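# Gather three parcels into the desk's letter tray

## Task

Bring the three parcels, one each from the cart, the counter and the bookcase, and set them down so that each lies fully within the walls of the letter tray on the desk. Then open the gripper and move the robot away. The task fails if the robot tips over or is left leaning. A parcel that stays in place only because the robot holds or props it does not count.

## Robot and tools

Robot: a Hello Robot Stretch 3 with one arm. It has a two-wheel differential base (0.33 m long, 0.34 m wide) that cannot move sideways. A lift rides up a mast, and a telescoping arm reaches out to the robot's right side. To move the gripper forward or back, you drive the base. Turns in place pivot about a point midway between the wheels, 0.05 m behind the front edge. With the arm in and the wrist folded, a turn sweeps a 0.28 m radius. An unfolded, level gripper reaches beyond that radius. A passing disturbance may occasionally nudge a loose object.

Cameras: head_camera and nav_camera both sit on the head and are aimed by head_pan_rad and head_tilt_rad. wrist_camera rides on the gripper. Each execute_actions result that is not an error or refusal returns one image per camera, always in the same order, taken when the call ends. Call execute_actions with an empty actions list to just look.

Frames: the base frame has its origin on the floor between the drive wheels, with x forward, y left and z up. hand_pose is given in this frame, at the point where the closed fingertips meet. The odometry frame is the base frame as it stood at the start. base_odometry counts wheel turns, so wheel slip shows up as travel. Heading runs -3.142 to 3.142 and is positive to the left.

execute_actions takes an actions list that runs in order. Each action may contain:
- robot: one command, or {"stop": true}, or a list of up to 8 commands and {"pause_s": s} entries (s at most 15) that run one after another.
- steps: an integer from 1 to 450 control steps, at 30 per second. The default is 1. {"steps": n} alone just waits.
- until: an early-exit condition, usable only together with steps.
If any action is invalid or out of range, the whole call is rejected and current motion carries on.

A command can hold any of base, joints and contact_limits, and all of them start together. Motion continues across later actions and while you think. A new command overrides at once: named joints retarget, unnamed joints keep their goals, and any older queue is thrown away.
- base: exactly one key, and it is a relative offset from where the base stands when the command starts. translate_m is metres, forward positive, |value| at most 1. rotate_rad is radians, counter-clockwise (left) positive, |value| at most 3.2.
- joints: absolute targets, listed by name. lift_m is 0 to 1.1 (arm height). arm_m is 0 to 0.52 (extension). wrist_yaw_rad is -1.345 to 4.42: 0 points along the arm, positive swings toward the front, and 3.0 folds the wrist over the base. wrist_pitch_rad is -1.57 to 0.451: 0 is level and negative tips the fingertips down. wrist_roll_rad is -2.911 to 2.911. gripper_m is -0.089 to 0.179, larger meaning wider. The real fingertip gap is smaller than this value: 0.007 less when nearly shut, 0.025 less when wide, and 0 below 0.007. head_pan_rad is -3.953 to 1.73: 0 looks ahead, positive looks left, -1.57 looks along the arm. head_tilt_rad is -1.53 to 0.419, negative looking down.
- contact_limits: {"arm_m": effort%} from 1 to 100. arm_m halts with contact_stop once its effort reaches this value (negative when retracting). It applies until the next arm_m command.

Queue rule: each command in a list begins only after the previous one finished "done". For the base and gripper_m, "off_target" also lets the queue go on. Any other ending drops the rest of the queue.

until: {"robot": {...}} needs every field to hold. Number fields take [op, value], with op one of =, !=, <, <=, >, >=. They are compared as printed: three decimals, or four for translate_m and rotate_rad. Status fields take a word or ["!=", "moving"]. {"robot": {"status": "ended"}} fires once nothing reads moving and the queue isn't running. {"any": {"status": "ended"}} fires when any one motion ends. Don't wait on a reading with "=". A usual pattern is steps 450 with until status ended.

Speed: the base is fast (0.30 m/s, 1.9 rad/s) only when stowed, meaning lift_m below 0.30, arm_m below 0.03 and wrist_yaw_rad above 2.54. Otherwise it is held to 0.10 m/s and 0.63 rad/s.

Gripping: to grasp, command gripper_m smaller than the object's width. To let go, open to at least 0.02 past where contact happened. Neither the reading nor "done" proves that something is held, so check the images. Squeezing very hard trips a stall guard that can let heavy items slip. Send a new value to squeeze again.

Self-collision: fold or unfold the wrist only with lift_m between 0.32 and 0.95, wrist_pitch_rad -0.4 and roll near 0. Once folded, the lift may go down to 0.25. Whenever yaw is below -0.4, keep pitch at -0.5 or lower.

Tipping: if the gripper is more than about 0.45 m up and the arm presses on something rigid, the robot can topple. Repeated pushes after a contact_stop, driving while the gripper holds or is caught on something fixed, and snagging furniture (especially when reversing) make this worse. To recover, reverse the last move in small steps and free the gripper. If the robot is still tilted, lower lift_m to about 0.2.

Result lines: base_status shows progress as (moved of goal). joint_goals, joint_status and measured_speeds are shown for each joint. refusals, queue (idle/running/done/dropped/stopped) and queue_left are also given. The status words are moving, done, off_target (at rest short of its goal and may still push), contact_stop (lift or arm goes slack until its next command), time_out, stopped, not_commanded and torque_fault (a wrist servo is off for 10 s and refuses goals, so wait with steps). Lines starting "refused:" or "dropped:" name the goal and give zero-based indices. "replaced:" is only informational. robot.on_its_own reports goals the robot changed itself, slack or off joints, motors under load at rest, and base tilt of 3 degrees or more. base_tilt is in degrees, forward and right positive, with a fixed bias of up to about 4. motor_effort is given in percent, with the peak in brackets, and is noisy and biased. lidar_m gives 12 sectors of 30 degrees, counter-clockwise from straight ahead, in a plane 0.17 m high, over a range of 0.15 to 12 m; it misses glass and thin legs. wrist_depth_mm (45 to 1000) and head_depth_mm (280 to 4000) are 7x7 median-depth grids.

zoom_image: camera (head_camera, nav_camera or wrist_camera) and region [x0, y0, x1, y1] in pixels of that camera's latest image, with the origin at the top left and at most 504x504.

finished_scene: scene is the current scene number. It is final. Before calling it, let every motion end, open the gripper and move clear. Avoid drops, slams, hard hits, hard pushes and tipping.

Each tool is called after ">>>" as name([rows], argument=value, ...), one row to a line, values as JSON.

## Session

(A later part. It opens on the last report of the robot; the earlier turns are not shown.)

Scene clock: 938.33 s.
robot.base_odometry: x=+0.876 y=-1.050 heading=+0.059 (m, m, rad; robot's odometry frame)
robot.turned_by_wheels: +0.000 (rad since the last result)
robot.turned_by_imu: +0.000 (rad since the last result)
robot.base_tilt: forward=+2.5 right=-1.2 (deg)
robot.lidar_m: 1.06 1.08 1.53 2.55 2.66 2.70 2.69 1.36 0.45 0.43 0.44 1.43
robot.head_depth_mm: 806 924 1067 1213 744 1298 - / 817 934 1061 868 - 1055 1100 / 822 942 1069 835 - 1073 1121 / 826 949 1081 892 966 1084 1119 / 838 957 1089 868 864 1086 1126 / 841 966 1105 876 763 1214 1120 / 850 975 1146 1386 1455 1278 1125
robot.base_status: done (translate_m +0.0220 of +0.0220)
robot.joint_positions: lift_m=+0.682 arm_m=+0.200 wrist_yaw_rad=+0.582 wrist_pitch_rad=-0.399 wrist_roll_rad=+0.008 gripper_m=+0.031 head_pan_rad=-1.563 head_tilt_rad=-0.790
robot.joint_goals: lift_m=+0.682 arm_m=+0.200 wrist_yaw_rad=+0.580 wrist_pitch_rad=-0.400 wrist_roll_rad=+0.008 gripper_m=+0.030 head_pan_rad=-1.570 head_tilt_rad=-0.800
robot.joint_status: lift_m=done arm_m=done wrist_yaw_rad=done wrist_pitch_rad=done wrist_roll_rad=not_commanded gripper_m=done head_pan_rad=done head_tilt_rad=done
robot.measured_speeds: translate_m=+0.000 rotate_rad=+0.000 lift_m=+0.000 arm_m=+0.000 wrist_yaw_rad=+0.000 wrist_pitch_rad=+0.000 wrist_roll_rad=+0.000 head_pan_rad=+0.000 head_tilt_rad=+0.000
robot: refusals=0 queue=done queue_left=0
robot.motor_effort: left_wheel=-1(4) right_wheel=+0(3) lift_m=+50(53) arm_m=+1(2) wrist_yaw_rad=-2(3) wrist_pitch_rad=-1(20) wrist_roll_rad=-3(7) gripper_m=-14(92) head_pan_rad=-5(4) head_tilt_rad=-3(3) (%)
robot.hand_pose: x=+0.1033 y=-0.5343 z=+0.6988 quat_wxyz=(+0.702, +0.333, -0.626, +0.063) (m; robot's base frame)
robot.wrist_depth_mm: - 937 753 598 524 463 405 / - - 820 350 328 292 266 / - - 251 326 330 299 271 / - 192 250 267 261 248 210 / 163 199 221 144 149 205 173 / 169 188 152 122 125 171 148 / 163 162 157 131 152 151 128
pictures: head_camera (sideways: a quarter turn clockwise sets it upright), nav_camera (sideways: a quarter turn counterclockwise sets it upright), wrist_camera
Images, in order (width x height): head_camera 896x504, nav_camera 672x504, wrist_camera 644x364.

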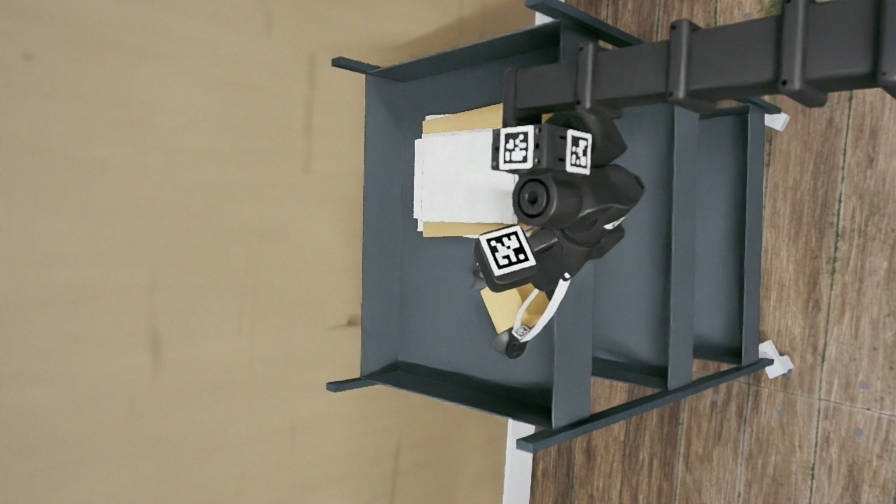

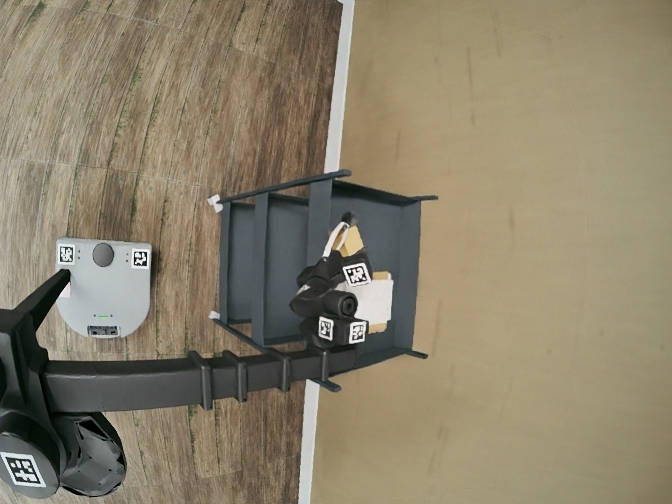

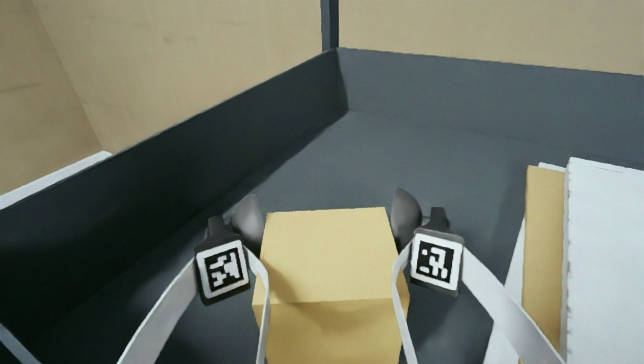

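>>> execute_actions([
  {"robot": {"joints": {"lift_m": 0.80}}, "steps": 300, "until": {"robot": {"status": "ended"}}},
])

Scene clock: 942.23 s.
robot.base_odometry: x=+0.876 y=-1.050 heading=+0.059 (m, m, rad; robot's odometry frame)
robot.turned_by_wheels: +0.000 (rad since the last result)
robot.turned_by_imu: +0.000 (rad since the last result)
robot.base_tilt: forward=+2.5 right=-1.2 (deg)
robot.lidar_m: 1.06 1.08 1.53 2.55 2.66 2.70 2.68 1.35 0.45 0.43 0.44 1.43
robot.head_depth_mm: 807 921 1070 - - - 1121 / 813 929 1058 - 736 980 1122 / 823 939 1073 - 705 1063 1121 / 826 951 1077 - 760 1080 1121 / 835 961 1095 801 779 1085 1120 / 841 965 1109 891 760 1208 1117 / 848 977 1148 1390 1449 1272 1116
robot.base_status: done (translate_m +0.0220 of +0.0220)
robot.joint_positions: lift_m=+0.800 arm_m=+0.200 wrist_yaw_rad=+0.582 wrist_pitch_rad=-0.420 wrist_roll_rad=+0.008 gripper_m=+0.031 head_pan_rad=-1.563 head_tilt_rad=-0.790
robot.joint_goals: lift_m=+0.800 arm_m=+0.200 wrist_yaw_rad=+0.580 wrist_pitch_rad=-0.400 wrist_roll_rad=+0.008 gripper_m=+0.030 head_pan_rad=-1.570 head_tilt_rad=-0.800
robot.joint_status: lift_m=done arm_m=done wrist_yaw_rad=done wrist_pitch_rad=done wrist_roll_rad=not_commanded gripper_m=done head_pan_rad=done head_tilt_rad=done
robot.measured_speeds: translate_m=+0.000 rotate_rad=+0.000 lift_m=+0.000 arm_m=+0.000 wrist_yaw_rad=+0.000 wrist_pitch_rad=+0.000 wrist_roll_rad=+0.000 head_pan_rad=+0.000 head_tilt_rad=+0.000
robot: refusals=0 queue=done queue_left=0
robot.motor_effort: left_wheel=-1(2) right_wheel=+0(0) lift_m=+54(57) arm_m=+2(1) wrist_yaw_rad=-2(3) wrist_pitch_rad=+11(11) wrist_roll_rad=-3(3) gripper_m=-14(15) head_pan_rad=-5(4) head_tilt_rad=-3(3) (%)
robot.hand_pose: x=+0.1017 y=-0.5320 z=+0.8118 quat_wxyz=(+0.703, +0.340, -0.623, +0.055) (m; robot's base frame)
robot.wrist_depth_mm: - 953 749 616 529 460 406 / - - 835 682 565 493 432 / - - 968 738 613 534 462 / - - - 418 397 359 484 / - - - 145 149 350 318 / - - 292 122 125 290 283 / 1000 261 270 131 258 256 242
pictures: head_camera (sideways: a quarter turn clockwise sets it upright), nav_camera (sideways: a quarter turn counterclockwise sets it upright), wrist_camera
Images, in order (width x height): head_camera 896x504, nav_camera 672x504, wrist_camera 644x364.

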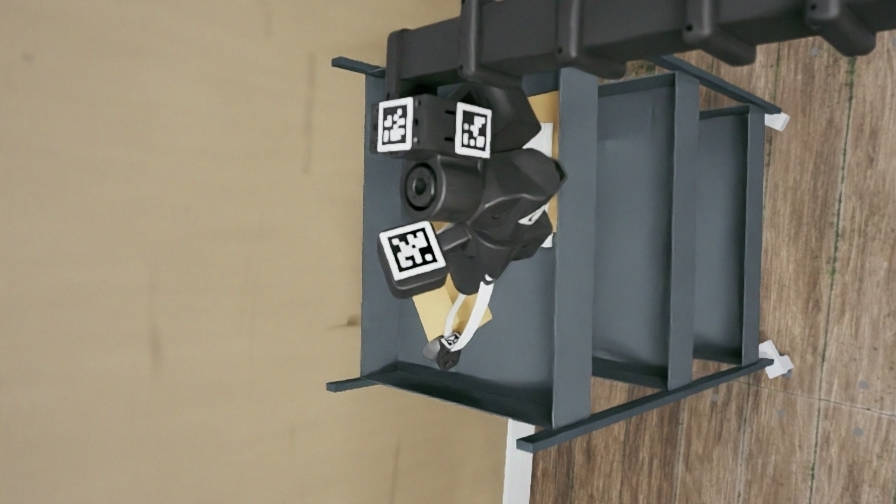

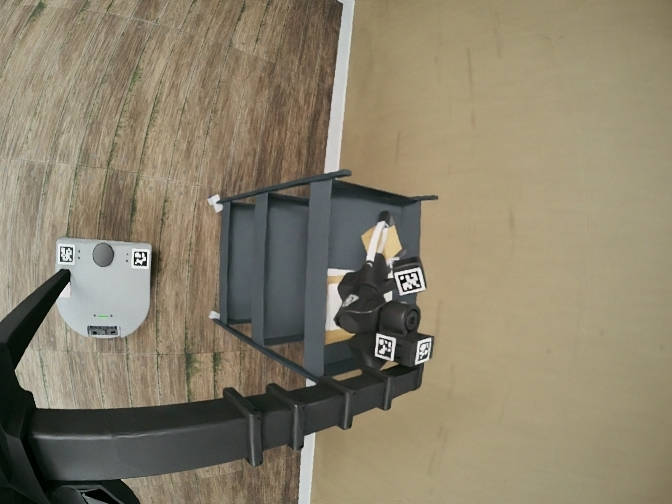

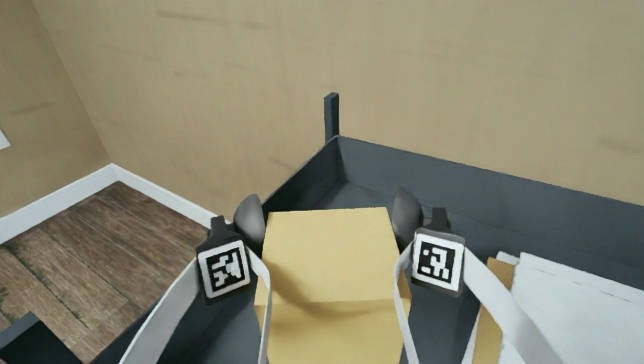

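>>> execute_actions([
  {"robot": [{"joints": {"arm_m": 0.0, "lift_m": 0.95, "wrist_yaw_rad": 0.0}}, {"base": {"rotate_rad": -0.46}, "joints": {"lift_m": 1.1, "head_pan_rad": -3.14, "head_tilt_rad": -0.3}}, {"base": {"translate_m": -1.0}}, {"base": {"translate_m": -1.0}}], "steps": 450, "until": {"robot": {"status": "ended"}}},
])

Scene clock: 972.07 s.
robot.base_odometry: x=-0.037 y=-0.664 heading=-0.401 (m, m, rad; robot's odometry frame)
robot.turned_by_wheels: -0.460 (rad since the last result)
robot.turned_by_imu: -0.457 (rad since the last result)
robot.base_tilt: forward=+1.2 right=-1.5 (deg)
robot.lidar_m: 1.31 1.93 2.08 2.40 2.12 2.26 2.21 1.73 1.81 1.42 1.40 1.09
robot.head_depth_mm: - - - - - 1890 1472 / - - - - - 1892 1471 / - - - - - 1906 1469 / - - - - - 1865 1470 / - - - - - 1873 1464 / - - - - - 1863 1463 / - - - - - 1862 1464
robot.base_status: moving (translate_m -0.9918 of -1.0000)
robot.joint_positions: lift_m=+1.100 arm_m=+0.001 wrist_yaw_rad=+0.001 wrist_pitch_rad=-0.421 wrist_roll_rad=+0.008 gripper_m=+0.031 head_pan_rad=-3.133 head_tilt_rad=-0.310
robot.joint_goals: lift_m=+1.100 arm_m=+0.000 wrist_yaw_rad=+0.000 wrist_pitch_rad=-0.400 wrist_roll_rad=+0.008 gripper_m=+0.030 head_pan_rad=-3.140 head_tilt_rad=-0.300
robot.joint_status: lift_m=done arm_m=done wrist_yaw_rad=done wrist_pitch_rad=done wrist_roll_rad=not_commanded gripper_m=done head_pan_rad=done head_tilt_rad=done
robot.measured_speeds: translate_m=-0.052 rotate_rad=+0.000 lift_m=+0.000 arm_m=+0.000 wrist_yaw_rad=+0.000 wrist_pitch_rad=+0.000 wrist_roll_rad=+0.000 head_pan_rad=+0.000 head_tilt_rad=+0.000
robot: refusals=0 queue=running queue_left=1
robot.motor_effort: left_wheel=+3(9) right_wheel=-2(4) lift_m=+55(57) arm_m=-3(4) wrist_yaw_rad=-1(3) wrist_pitch_rad=+11(11) wrist_roll_rad=-3(3) gripper_m=-14(14) head_pan_rad=-4(53) head_tilt_rad=+3(22) (%)
robot.hand_pose: x=-0.0213 y=-0.3700 z=+1.1116 quat_wxyz=(+0.689, +0.148, -0.694, -0.148) (m; robot's base frame)
robot.wrist_depth_mm: 913 982 - - - - - / 951 - - - - - - / - - - - - - - / - - - - - - - / - - - 145 149 - - / - - - 122 125 - - / - - - 131 - - -
pictures: head_camera (sideways: a quarter turn clockwise sets it upright), nav_camera (sideways: a quarter turn counterclockwise sets it upright), wrist_camera
Images, in order (width x height): head_camera 896x504, nav_camera 672x504, wrist_camera 644x364.

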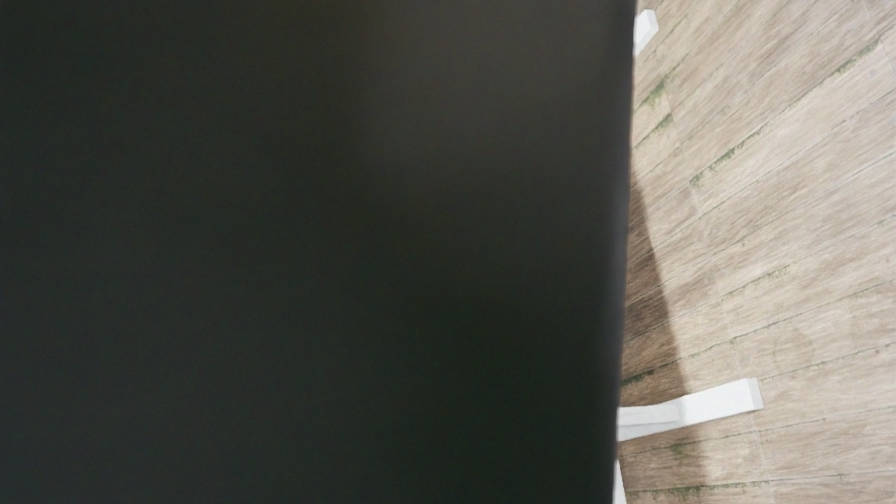

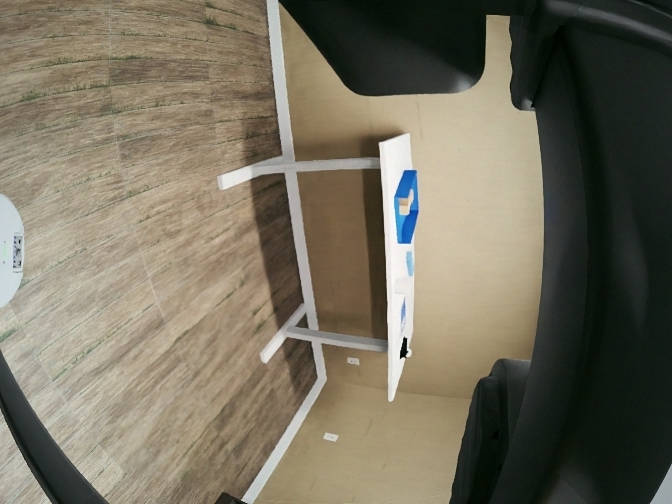

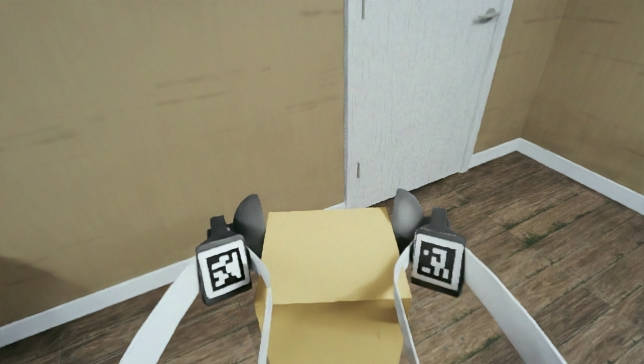

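>>> execute_actions([
  {"robot": {"joints": {"head_pan_rad": -1.57, "head_tilt_rad": -0.5}}, "steps": 450, "until": {"robot": {"status": "ended"}}},
])

Scene clock: 984.40 s.
robot.base_odometry: x=-0.966 y=-0.270 heading=-0.401 (m, m, rad; robot's odometry frame)
robot.turned_by_wheels: +0.000 (rad since the last result)
robot.turned_by_imu: -0.003 (rad since the last result)
robot.base_tilt: forward=+2.6 right=-1.2 (deg)
robot.lidar_m: 2.05 2.85 2.54 1.66 1.95 1.28 1.30 0.84 1.36 1.84 1.79 1.95
robot.head_depth_mm: - - - - - - 1219 / - - - - - - 1221 / 1685 - - - - - 1290 / 1638 1784 1945 2106 1904 1541 1273 / 1574 1696 1876 2059 1996 1557 1277 / 1504 1635 1792 1963 1990 1546 1277 / 1451 1567 1714 1860 1962 1547 1268
robot.base_status: done (translate_m -1.0000 of -1.0000)
robot.joint_positions: lift_m=+1.100 arm_m=+0.001 wrist_yaw_rad=+0.001 wrist_pitch_rad=-0.421 wrist_roll_rad=+0.008 gripper_m=+0.031 head_pan_rad=-1.577 head_tilt_rad=-0.493
robot.joint_goals: lift_m=+1.100 arm_m=+0.000 wrist_yaw_rad=+0.000 wrist_pitch_rad=-0.400 wrist_roll_rad=+0.008 gripper_m=+0.030 head_pan_rad=-1.570 head_tilt_rad=-0.500
robot.joint_status: lift_m=done arm_m=done wrist_yaw_rad=done wrist_pitch_rad=done wrist_roll_rad=not_commanded gripper_m=done head_pan_rad=done head_tilt_rad=done
robot.measured_speeds: translate_m=+0.000 rotate_rad=+0.000 lift_m=+0.000 arm_m=+0.000 wrist_yaw_rad=+0.000 wrist_pitch_rad=+0.000 wrist_roll_rad=+0.000 head_pan_rad=+0.000 head_tilt_rad=+0.000
robot: refusals=0 queue=done queue_left=0
robot.motor_effort: left_wheel=+2(6) right_wheel=-1(4) lift_m=+55(55) arm_m=-3(2) wrist_yaw_rad=+0(1) wrist_pitch_rad=+11(11) wrist_roll_rad=-3(3) gripper_m=-14(14) head_pan_rad=+5(54) head_tilt_rad=-2(15) (%)
robot.hand_pose: x=-0.0213 y=-0.3700 z=+1.1116 quat_wxyz=(+0.689, +0.148, -0.694, -0.148) (m; robot's base frame)
robot.wrist_depth_mm: - - - - - - 949 / - - - - - - 992 / - - - - - - - / - - - - - - 1000 / - - - 144 148 - 372 / - - - 123 125 - - / - - - 130 - - -
pictures: head_camera (sideways: a quarter turn clockwise sets it upright), nav_camera (sideways: a quarter turn counterclockwise sets it upright), wrist_camera
Images, in order (width x height): head_camera 896x504, nav_camera 672x504, wrist_camera 644x364.

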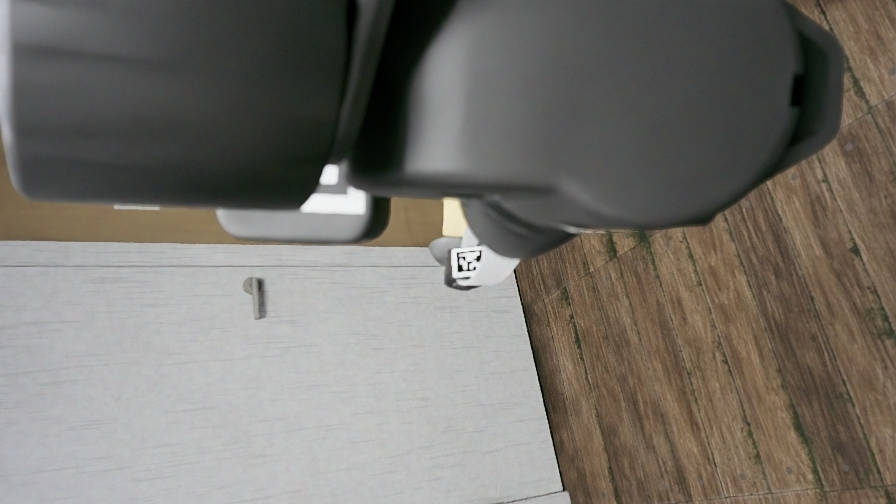

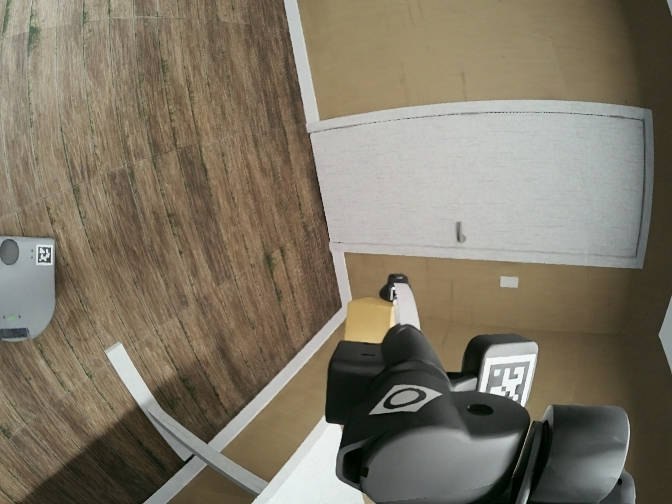

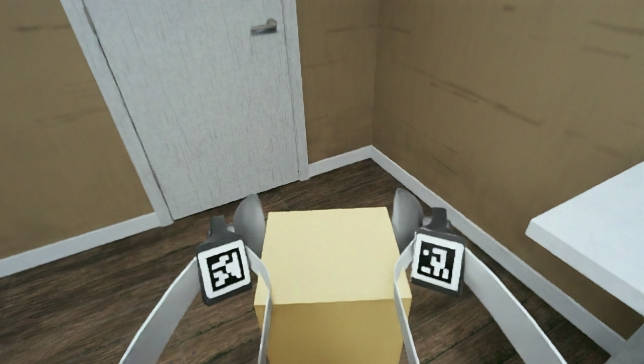

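>>> execute_actions([
  {"robot": [{"base": {"rotate_rad": -1.119}}, {"base": {"translate_m": -0.10}, "joints": {"wrist_yaw_rad": 0.285, "arm_m": 0.2}}], "steps": 450, "until": {"robot": {"status": "ended"}}},
])

Scene clock: 992.27 s.
robot.base_odometry: x=-0.971 y=-0.171 heading=-1.519 (m, m, rad; robot's odometry frame)
robot.turned_by_wheels: -1.119 (rad since the last result)
robot.turned_by_imu: -1.107 (rad since the last result)
robot.base_tilt: forward=+2.5 right=-1.2 (deg)
robot.lidar_m: 1.90 2.00 2.12 2.85 2.58 1.85 1.57 1.21 1.32 1.27 0.87 1.81
robot.head_depth_mm: - - 1003 731 578 1563 1285 / 1018 - 996 730 575 1541 1283 / 1025 - - 691 601 1548 1280 / 1050 1116 1206 651 598 1539 1280 / 1055 1154 1206 682 597 1550 1281 / 1055 1152 1149 712 595 1219 1235 / 1055 1155 1142 718 594 1545 1274
robot.base_status: done (translate_m -0.1000 of -0.1000)
robot.joint_positions: lift_m=+1.100 arm_m=+0.200 wrist_yaw_rad=+0.284 wrist_pitch_rad=-0.421 wrist_roll_rad=+0.008 gripper_m=+0.031 head_pan_rad=-1.577 head_tilt_rad=-0.494
robot.joint_goals: lift_m=+1.100 arm_m=+0.200 wrist_yaw_rad=+0.285 wrist_pitch_rad=-0.400 wrist_roll_rad=+0.008 gripper_m=+0.030 head_pan_rad=-1.570 head_tilt_rad=-0.500
robot.joint_status: lift_m=done arm_m=done wrist_yaw_rad=done wrist_pitch_rad=done wrist_roll_rad=not_commanded gripper_m=done head_pan_rad=done head_tilt_rad=done
robot.measured_speeds: translate_m=+0.000 rotate_rad=+0.000 lift_m=+0.000 arm_m=+0.000 wrist_yaw_rad=+0.000 wrist_pitch_rad=+0.000 wrist_roll_rad=+0.000 head_pan_rad=+0.000 head_tilt_rad=+0.000
robot: refusals=0 queue=done queue_left=0
robot.motor_effort: left_wheel=+2(8) right_wheel=-2(5) lift_m=+55(54) arm_m=+4(2) wrist_yaw_rad=+0(2) wrist_pitch_rad=+12(11) wrist_roll_rad=-3(3) gripper_m=-14(13) head_pan_rad=+4(5) head_tilt_rad=-2(2) (%)
robot.hand_pose: x=+0.0413 y=-0.5597 z=+1.1116 quat_wxyz=(+0.703, +0.244, -0.666, -0.050) (m; robot's base frame)
robot.wrist_depth_mm: - 948 854 806 764 699 657 / - - 893 845 792 740 703 / - - 581 562 560 575 563 / - 496 425 455 461 459 436 / 411 388 352 144 148 376 374 / 344 332 293 122 125 321 316 / 300 297 292 131 271 281 278
pictures: head_camera (sideways: a quarter turn clockwise sets it upright), nav_camera (sideways: a quarter turn counterclockwise sets it upright), wrist_camera
Images, in order (width x height): head_camera 896x504, nav_camera 672x504, wrist_camera 644x364.

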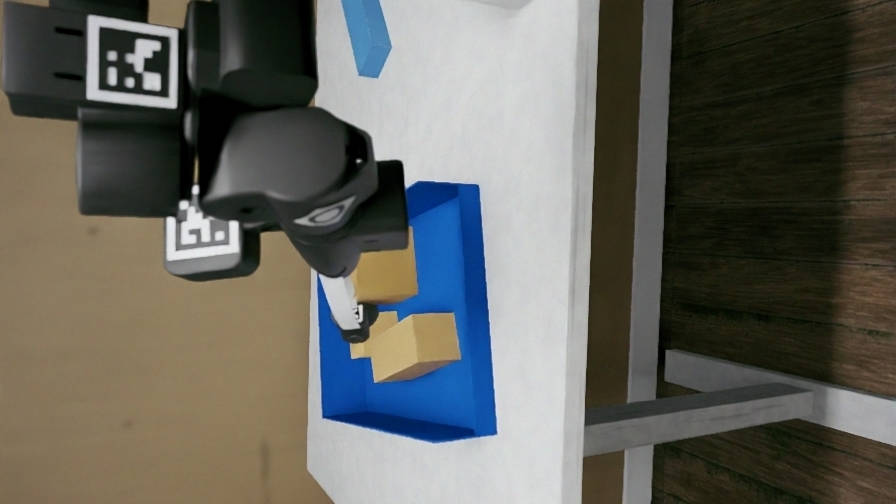

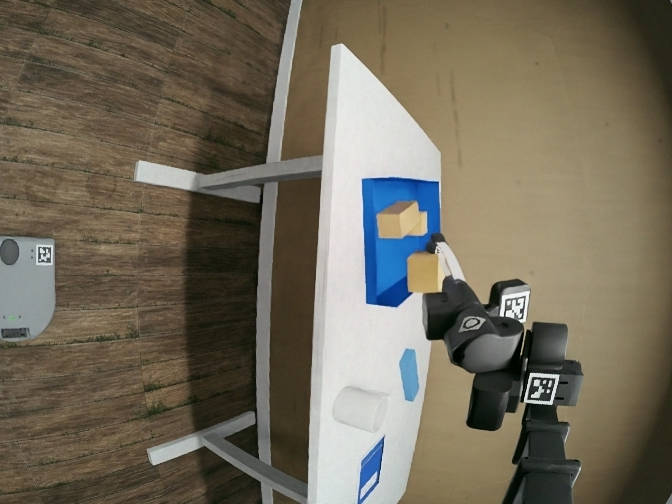

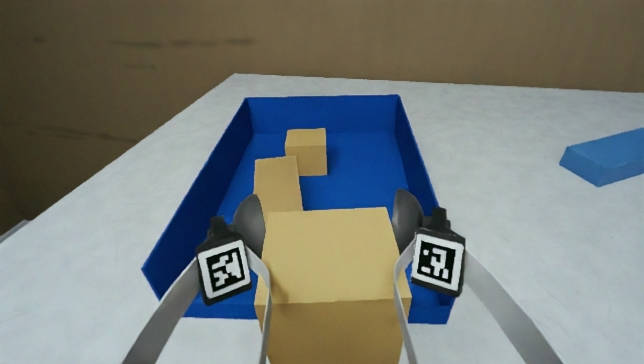

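>>> execute_actions([
  {"robot": {"base": {"translate_m": 0.011}, "joints": {"arm_m": 0.40}}, "steps": 300, "until": {"robot": {"status": "ended"}}},
])

Scene clock: 1007.83 s.
robot.base_odometry: x=-0.970 y=-0.182 heading=-1.519 (m, m, rad; robot's odometry frame)
robot.turned_by_wheels: +0.000 (rad since the last result)
robot.turned_by_imu: +0.000 (rad since the last result)
robot.base_tilt: forward=+2.5 right=-1.2 (deg)
robot.lidar_m: 1.88 1.99 2.11 2.85 2.60 1.86 1.58 1.22 1.31 1.27 0.86 1.81
robot.head_depth_mm: 1004 1136 1174 732 576 1571 1277 / 1015 - 1167 731 575 1564 1275 / 1028 - 1068 694 599 1556 1296 / 1047 1141 914 722 599 1569 1280 / 1055 1143 933 683 598 1553 1279 / 1054 1149 1139 682 595 1193 1244 / 1061 1152 1134 721 596 1540 1273
robot.base_status: done (translate_m +0.0110 of +0.0110)
robot.joint_positions: lift_m=+1.100 arm_m=+0.400 wrist_yaw_rad=+0.284 wrist_pitch_rad=-0.421 wrist_roll_rad=+0.008 gripper_m=+0.031 head_pan_rad=-1.577 head_tilt_rad=-0.494
robot.joint_goals: lift_m=+1.100 arm_m=+0.400 wrist_yaw_rad=+0.285 wrist_pitch_rad=-0.400 wrist_roll_rad=+0.008 gripper_m=+0.030 head_pan_rad=-1.570 head_tilt_rad=-0.500
robot.joint_status: lift_m=done arm_m=done wrist_yaw_rad=done wrist_pitch_rad=done wrist_roll_rad=not_commanded gripper_m=done head_pan_rad=done head_tilt_rad=done
robot.measured_speeds: translate_m=+0.000 rotate_rad=+0.000 lift_m=+0.000 arm_m=+0.000 wrist_yaw_rad=+0.000 wrist_pitch_rad=+0.000 wrist_roll_rad=+0.000 head_pan_rad=+0.000 head_tilt_rad=+0.000
robot: refusals=0 queue=done queue_left=0
robot.motor_effort: left_wheel=+1(8) right_wheel=-2(2) lift_m=+55(55) arm_m=+2(6) wrist_yaw_rad=+0(0) wrist_pitch_rad=+11(11) wrist_roll_rad=-3(3) gripper_m=-15(14) head_pan_rad=+4(5) head_tilt_rad=-3(3) (%)
robot.hand_pose: x=+0.0413 y=-0.7597 z=+1.1116 quat_wxyz=(+0.703, +0.244, -0.666, -0.050) (m; robot's base frame)
robot.wrist_depth_mm: 767 711 655 606 566 538 500 / 878 789 726 659 626 583 540 / 981 869 620 606 584 567 569 / - 492 413 405 442 455 449 / 416 373 395 145 149 376 373 / 346 308 255 122 126 323 318 / 245 265 239 131 237 282 277
pictures: head_camera (sideways: a quarter turn clockwise sets it upright), nav_camera (sideways: a quarter turn counterclockwise sets it upright), wrist_camera
Images, in order (width x height): head_camera 896x504, nav_camera 672x504, wrist_camera 644x364.

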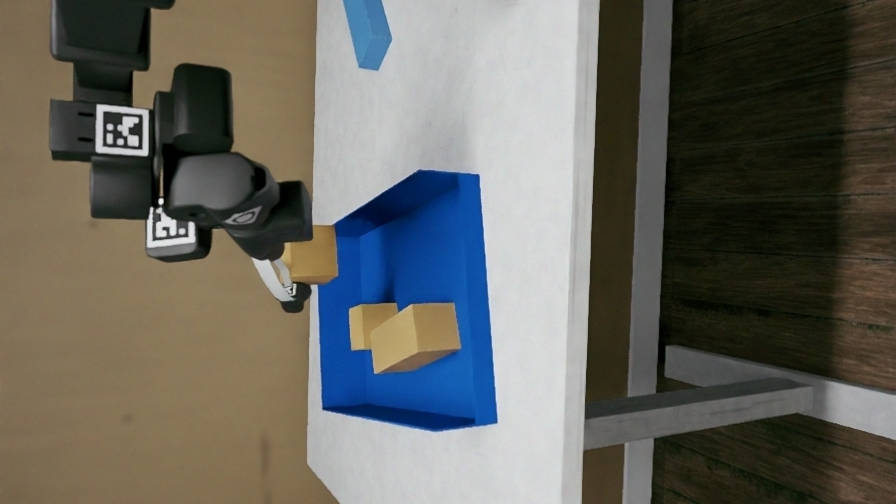

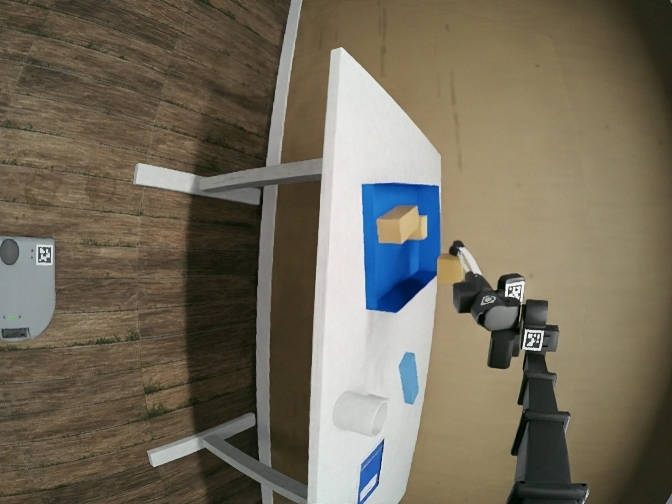

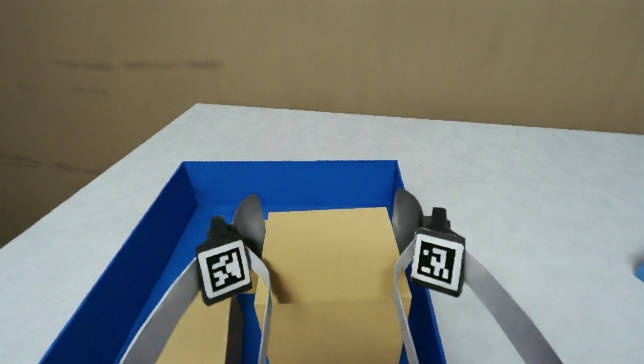

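>>> execute_actions([
  {"robot": {"joints": {"lift_m": 1.0}}, "steps": 300, "until": {"robot": {"status": "ended"}}},
])

Scene clock: 1018.17 s.
robot.base_odometry: x=-0.970 y=-0.182 heading=-1.519 (m, m, rad; robot's odometry frame)
robot.turned_by_wheels: +0.000 (rad since the last result)
robot.turned_by_imu: +0.000 (rad since the last result)
robot.base_tilt: forward=+2.7 right=-1.1 (deg)
robot.lidar_m: 1.89 1.98 2.10 2.86 2.61 1.86 1.58 1.22 1.31 1.27 0.87 1.81
robot.head_depth_mm: 1035 1127 - 694 576 1564 1287 / 1036 1109 997 732 577 1567 1286 / 1039 1121 - 671 602 1558 1281 / 1051 1138 1085 712 598 1549 1285 / 1054 1143 939 681 598 1571 1279 / 1060 1152 1144 684 595 1196 1243 / 1059 1152 1144 720 592 1552 1275
robot.base_status: done (translate_m +0.0110 of +0.0110)
robot.joint_positions: lift_m=+1.000 arm_m=+0.400 wrist_yaw_rad=+0.284 wrist_pitch_rad=-0.421 wrist_roll_rad=+0.008 gripper_m=+0.031 head_pan_rad=-1.577 head_tilt_rad=-0.494
robot.joint_goals: lift_m=+1.000 arm_m=+0.400 wrist_yaw_rad=+0.285 wrist_pitch_rad=-0.400 wrist_roll_rad=+0.008 gripper_m=+0.030 head_pan_rad=-1.570 head_tilt_rad=-0.500
robot.joint_status: lift_m=done arm_m=done wrist_yaw_rad=done wrist_pitch_rad=done wrist_roll_rad=not_commanded gripper_m=done head_pan_rad=done head_tilt_rad=done
robot.measured_speeds: translate_m=+0.000 rotate_rad=+0.000 lift_m=+0.000 arm_m=+0.000 wrist_yaw_rad=+0.000 wrist_pitch_rad=+0.000 wrist_roll_rad=+0.000 head_pan_rad=+0.000 head_tilt_rad=+0.000
robot: refusals=0 queue=done queue_left=0
robot.motor_effort: left_wheel=+2(2) right_wheel=-2(2) lift_m=+32(55) arm_m=+3(3) wrist_yaw_rad=+0(0) wrist_pitch_rad=+11(11) wrist_roll_rad=-3(3) gripper_m=-14(14) head_pan_rad=+5(5) head_tilt_rad=-2(3) (%)
robot.hand_pose: x=+0.0413 y=-0.7597 z=+1.0123 quat_wxyz=(+0.703, +0.244, -0.666, -0.050) (m; robot's base frame)
robot.wrist_depth_mm: 766 695 651 603 575 539 501 / 848 722 348 339 504 491 478 / 436 329 353 354 345 368 358 / 222 274 242 298 280 290 286 / 223 178 181 145 148 236 238 / 201 152 198 123 126 202 203 / 135 135 179 131 170 144 177
pictures: head_camera (sideways: a quarter turn clockwise sets it upright), nav_camera (sideways: a quarter turn counterclockwise sets it upright), wrist_camera
Images, in order (width x height): head_camera 896x504, nav_camera 672x504, wrist_camera 644x364.

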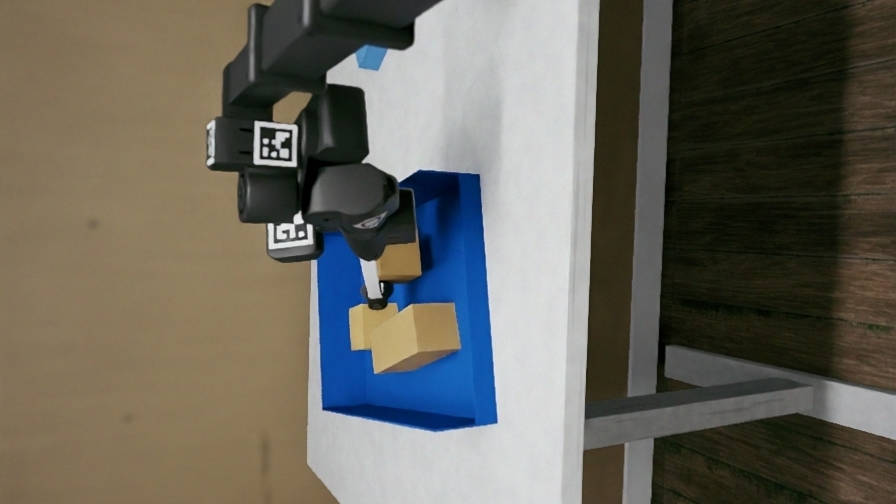

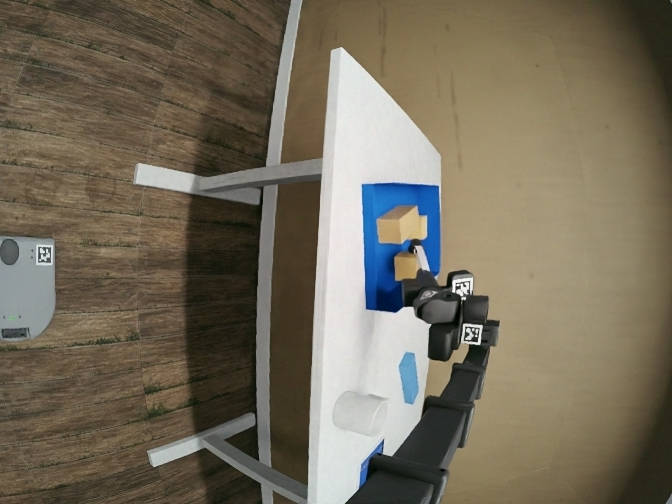

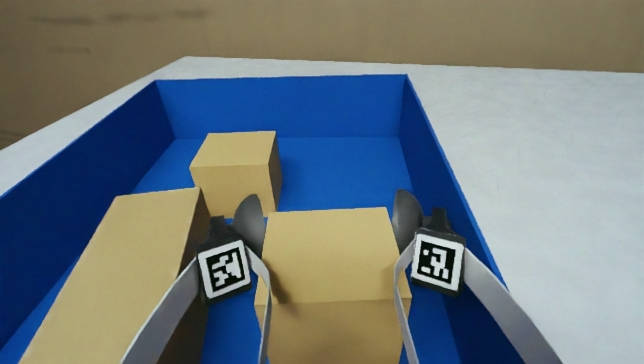

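>>> execute_actions([
  {"robot": {"base": {"translate_m": 0.006}}, "steps": 100, "until": {"robot": {"status": "ended"}}},
  {"robot": {"joints": {"lift_m": 0.985}}, "steps": 100, "until": {"robot": {"status": "ended"}}},
])

Scene clock: 1030.47 s.
robot.base_odometry: x=-0.970 y=-0.188 heading=-1.519 (m, m, rad; robot's odometry frame)
robot.turned_by_wheels: +0.000 (rad since the last result)
robot.turned_by_imu: +0.000 (rad since the last result)
robot.base_tilt: forward=+2.5 right=-1.2 (deg)
robot.lidar_m: 1.88 1.98 2.10 2.85 2.61 1.87 1.58 1.22 1.31 1.27 0.86 1.81
robot.head_depth_mm: 1038 1122 - 677 575 1556 1287 / 1033 1116 - 731 574 1566 1285 / 1043 1135 - 675 601 1556 1285 / 1043 1136 967 653 598 1553 1281 / 1060 1144 945 680 597 1551 1277 / 1056 1153 1149 718 598 1196 1237 / 1065 1166 1140 720 594 1554 1259
robot.base_status: done (translate_m +0.0060 of +0.0060)
robot.joint_positions: lift_m=+0.985 arm_m=+0.400 wrist_yaw_rad=+0.284 wrist_pitch_rad=-0.421 wrist_roll_rad=+0.008 gripper_m=+0.031 head_pan_rad=-1.577 head_tilt_rad=-0.494
robot.joint_goals: lift_m=+0.985 arm_m=+0.400 wrist_yaw_rad=+0.285 wrist_pitch_rad=-0.400 wrist_roll_rad=+0.008 gripper_m=+0.030 head_pan_rad=-1.570 head_tilt_rad=-0.500
robot.joint_status: lift_m=done arm_m=done wrist_yaw_rad=done wrist_pitch_rad=done wrist_roll_rad=not_commanded gripper_m=done head_pan_rad=done head_tilt_rad=done
robot.measured_speeds: translate_m=+0.000 rotate_rad=+0.000 lift_m=+0.000 arm_m=+0.000 wrist_yaw_rad=+0.000 wrist_pitch_rad=+0.000 wrist_roll_rad=+0.000 head_pan_rad=+0.000 head_tilt_rad=+0.000
robot: refusals=0 queue=done queue_left=0
robot.motor_effort: left_wheel=+1(7) right_wheel=-1(2) lift_m=+32(31) arm_m=+2(3) wrist_yaw_rad=+0(0) wrist_pitch_rad=+11(11) wrist_roll_rad=-3(3) gripper_m=-14(14) head_pan_rad=+5(4) head_tilt_rad=-2(3) (%)
robot.hand_pose: x=+0.0413 y=-0.7597 z=+0.9973 quat_wxyz=(+0.703, +0.244, -0.666, -0.050) (m; robot's base frame)
robot.wrist_depth_mm: 762 702 650 612 569 538 504 / 840 346 337 331 333 457 448 / 362 298 248 344 307 335 328 / 216 193 236 271 257 254 262 / 205 157 164 145 149 158 217 / 138 133 182 122 125 122 186 / 116 118 163 130 157 144 158
pictures: head_camera (sideways: a quarter turn clockwise sets it upright), nav_camera (sideways: a quarter turn counterclockwise sets it upright), wrist_camera
Images, in order (width x height): head_camera 896x504, nav_camera 672x504, wrist_camera 644x364.

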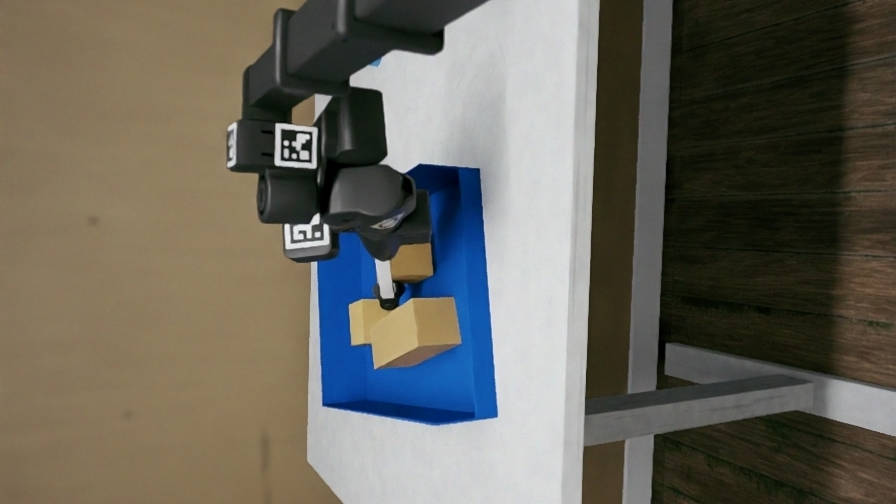

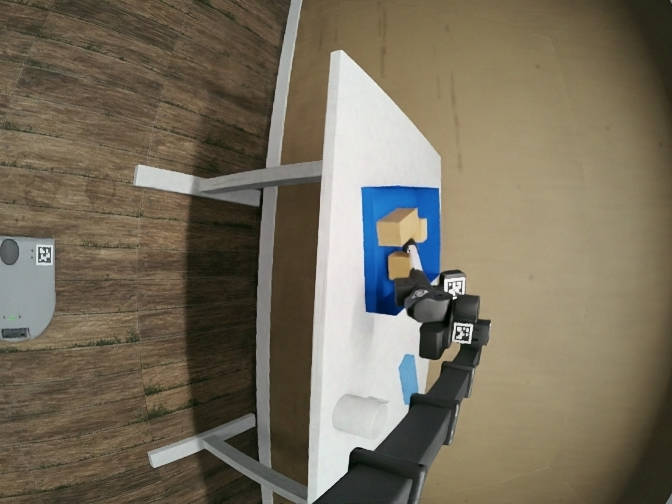

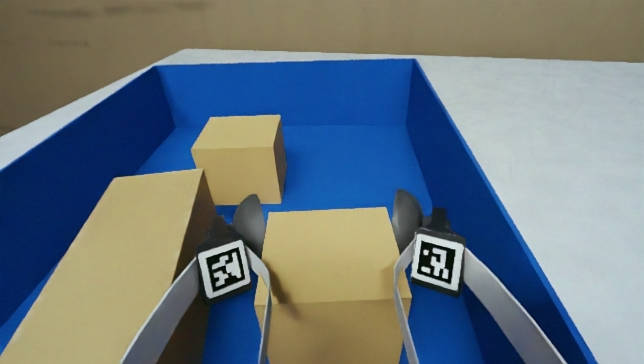

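>>> execute_actions([
  {"robot": {"joints": {"lift_m": 0.979}}, "steps": 100, "until": {"robot": {"status": "ended"}}},
])

Scene clock: 1034.57 s.
robot.base_odometry: x=-0.970 y=-0.188 heading=-1.519 (m, m, rad; robot's odometry frame)
robot.turned_by_wheels: +0.000 (rad since the last result)
robot.turned_by_imu: +0.000 (rad since the last result)
robot.base_tilt: forward=+2.7 right=-1.2 (deg)
robot.lidar_m: 1.88 1.98 2.10 2.85 2.61 1.87 1.58 1.22 1.31 1.27 0.86 1.82
robot.head_depth_mm: 1032 1120 - 660 576 1552 1286 / 1041 1127 - 731 576 1555 1282 / 1037 1137 - 658 601 1558 1283 / 1047 1136 1202 654 600 1558 1283 / 1052 1146 940 680 598 1543 1271 / 1057 1148 1145 714 596 1187 1241 / 1059 1154 1143 720 594 1546 1267
robot.base_status: done (translate_m +0.0060 of +0.0060)
robot.joint_positions: lift_m=+0.979 arm_m=+0.400 wrist_yaw_rad=+0.284 wrist_pitch_rad=-0.421 wrist_roll_rad=+0.008 gripper_m=+0.031 head_pan_rad=-1.577 head_tilt_rad=-0.494
robot.joint_goals: lift_m=+0.979 arm_m=+0.400 wrist_yaw_rad=+0.285 wrist_pitch_rad=-0.400 wrist_roll_rad=+0.008 gripper_m=+0.030 head_pan_rad=-1.570 head_tilt_rad=-0.500
robot.joint_status: lift_m=done arm_m=done wrist_yaw_rad=done wrist_pitch_rad=done wrist_roll_rad=not_commanded gripper_m=done head_pan_rad=done head_tilt_rad=done
robot.measured_speeds: translate_m=+0.000 rotate_rad=+0.000 lift_m=+0.000 arm_m=+0.000 wrist_yaw_rad=+0.000 wrist_pitch_rad=+0.000 wrist_roll_rad=+0.000 head_pan_rad=+0.000 head_tilt_rad=+0.000
robot: refusals=0 queue=done queue_left=0
robot.motor_effort: left_wheel=+1(2) right_wheel=-1(1) lift_m=+32(33) arm_m=+3(3) wrist_yaw_rad=+0(0) wrist_pitch_rad=+11(11) wrist_roll_rad=-3(3) gripper_m=-14(14) head_pan_rad=+5(5) head_tilt_rad=-2(2) (%)
robot.hand_pose: x=+0.0413 y=-0.7597 z=+0.9913 quat_wxyz=(+0.703, +0.244, -0.666, -0.050) (m; robot's base frame)
robot.wrist_depth_mm: 745 713 659 602 571 530 505 / 844 341 331 324 320 437 429 / 237 298 234 335 297 322 317 / 216 182 234 262 248 236 252 / 196 148 163 145 149 144 208 / 128 126 175 122 126 123 179 / 109 112 157 131 150 144 100
pictures: head_camera (sideways: a quarter turn clockwise sets it upright), nav_camera (sideways: a quarter turn counterclockwise sets it upright), wrist_camera
Images, in order (width x height): head_camera 896x504, nav_camera 672x504, wrist_camera 644x364.

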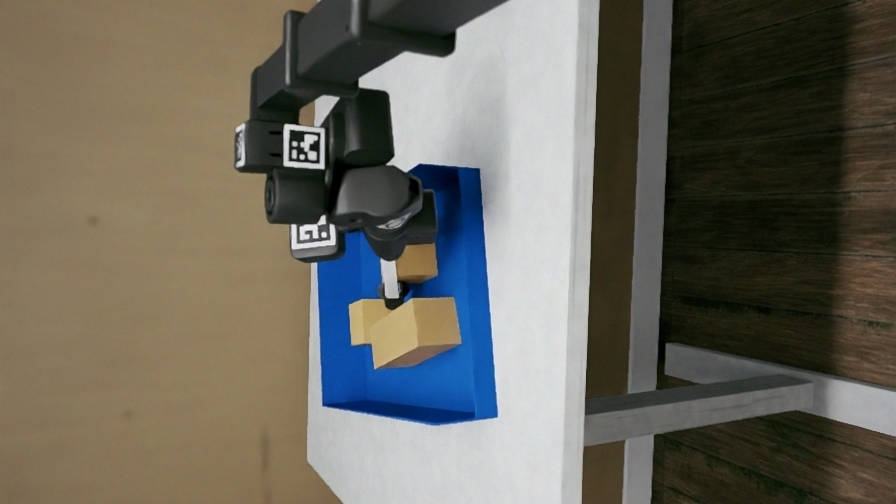

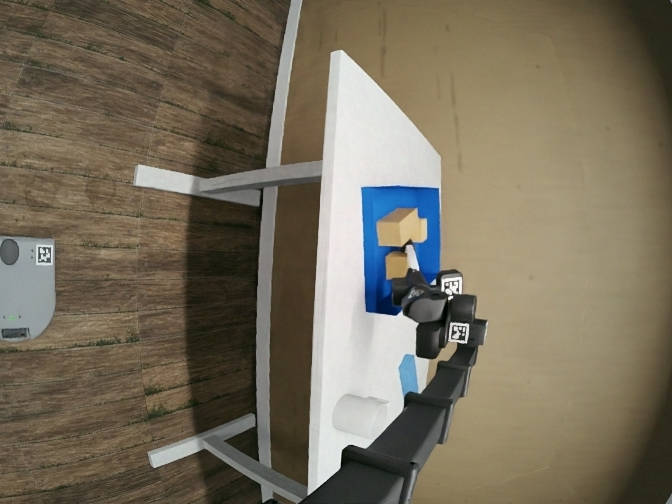

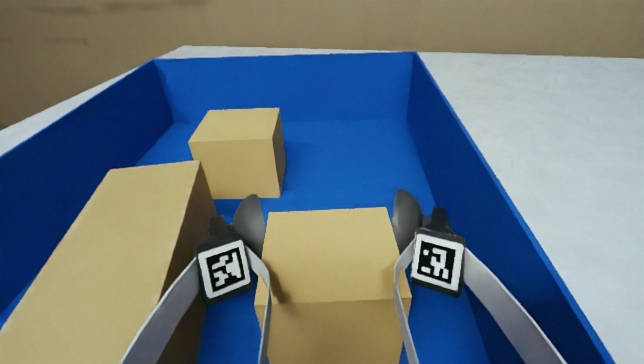

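>>> execute_actions([
  {"robot": {"joints": {"gripper_m": 0.09}}, "steps": 90, "until": {"robot": {"status": "ended"}}},
  {"steps": 20},
])

Scene clock: 1038.57 s.
robot.base_odometry: x=-0.970 y=-0.188 heading=-1.519 (m, m, rad; robot's odometry frame)
robot.turned_by_wheels: +0.000 (rad since the last result)
robot.turned_by_imu: +0.000 (rad since the last result)
robot.base_tilt: forward=+2.6 right=-1.3 (deg)
robot.lidar_m: 1.88 1.99 2.11 2.86 2.61 1.86 1.58 1.22 1.31 1.27 0.86 1.81
robot.head_depth_mm: 1033 1126 - 659 579 1554 1291 / 1039 1129 - 729 576 1562 1277 / 1043 1129 - 657 598 1552 1277 / 1051 1133 1206 655 601 1553 1282 / 1046 1140 938 684 598 1555 1291 / 1049 1153 1145 717 596 1195 1246 / 1064 1160 1142 722 594 1546 1275
robot.base_status: done (translate_m +0.0060 of +0.0060)
robot.joint_positions: lift_m=+0.979 arm_m=+0.400 wrist_yaw_rad=+0.284 wrist_pitch_rad=-0.419 wrist_roll_rad=+0.008 gripper_m=+0.090 head_pan_rad=-1.577 head_tilt_rad=-0.494
robot.joint_goals: lift_m=+0.979 arm_m=+0.400 wrist_yaw_rad=+0.285 wrist_pitch_rad=-0.400 wrist_roll_rad=+0.008 gripper_m=+0.090 head_pan_rad=-1.570 head_tilt_rad=-0.500
robot.joint_status: lift_m=done arm_m=done wrist_yaw_rad=done wrist_pitch_rad=done wrist_roll_rad=not_commanded gripper_m=done head_pan_rad=done head_tilt_rad=done
robot.measured_speeds: translate_m=+0.000 rotate_rad=+0.000 lift_m=+0.000 arm_m=+0.000 wrist_yaw_rad=+0.000 wrist_pitch_rad=+0.000 wrist_roll_rad=+0.000 head_pan_rad=+0.000 head_tilt_rad=+0.000
robot: refusals=0 queue=done queue_left=0
robot.motor_effort: left_wheel=+1(2) right_wheel=-1(1) lift_m=+32(32) arm_m=+3(3) wrist_yaw_rad=+0(0) wrist_pitch_rad=+11(11) wrist_roll_rad=-3(3) gripper_m=+0(83) head_pan_rad=+5(5) head_tilt_rad=-1(2) (%)
robot.hand_pose: x=+0.0414 y=-0.7599 z=+0.9918 quat_wxyz=(+0.703, +0.244, -0.666, -0.049) (m; robot's base frame)
robot.wrist_depth_mm: 769 697 658 608 573 527 501 / 865 339 333 326 321 442 431 / 237 299 233 335 299 328 319 / 215 182 235 264 250 244 253 / 197 149 206 147 157 139 210 / 129 129 176 125 132 123 179 / 110 116 158 131 150 144 152
pictures: head_camera (sideways: a quarter turn clockwise sets it upright), nav_camera (sideways: a quarter turn counterclockwise sets it upright), wrist_camera
Images, in order (width x height): head_camera 896x504, nav_camera 672x504, wrist_camera 644x364.

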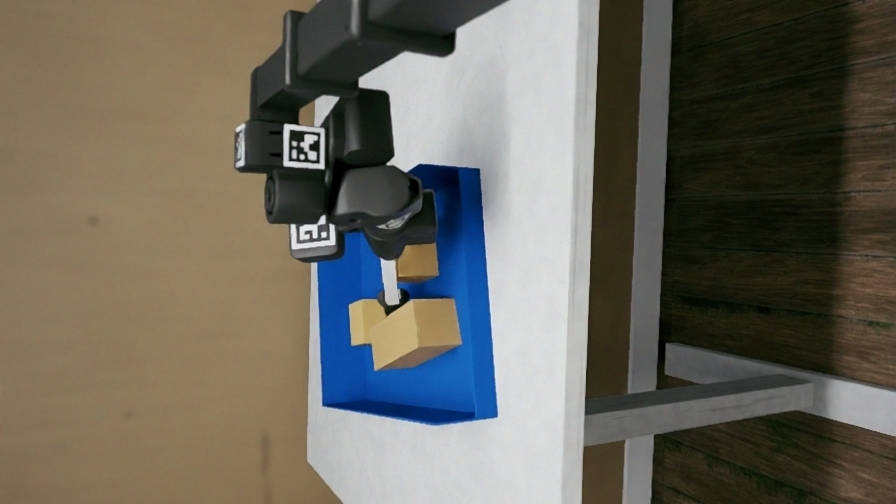

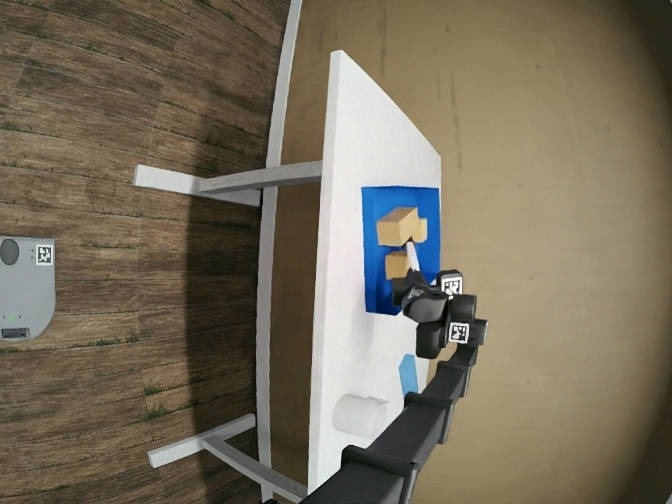

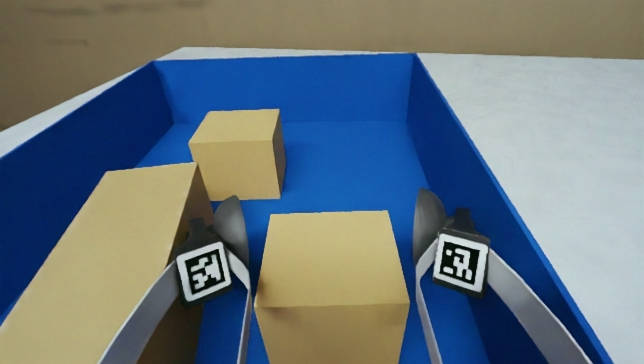

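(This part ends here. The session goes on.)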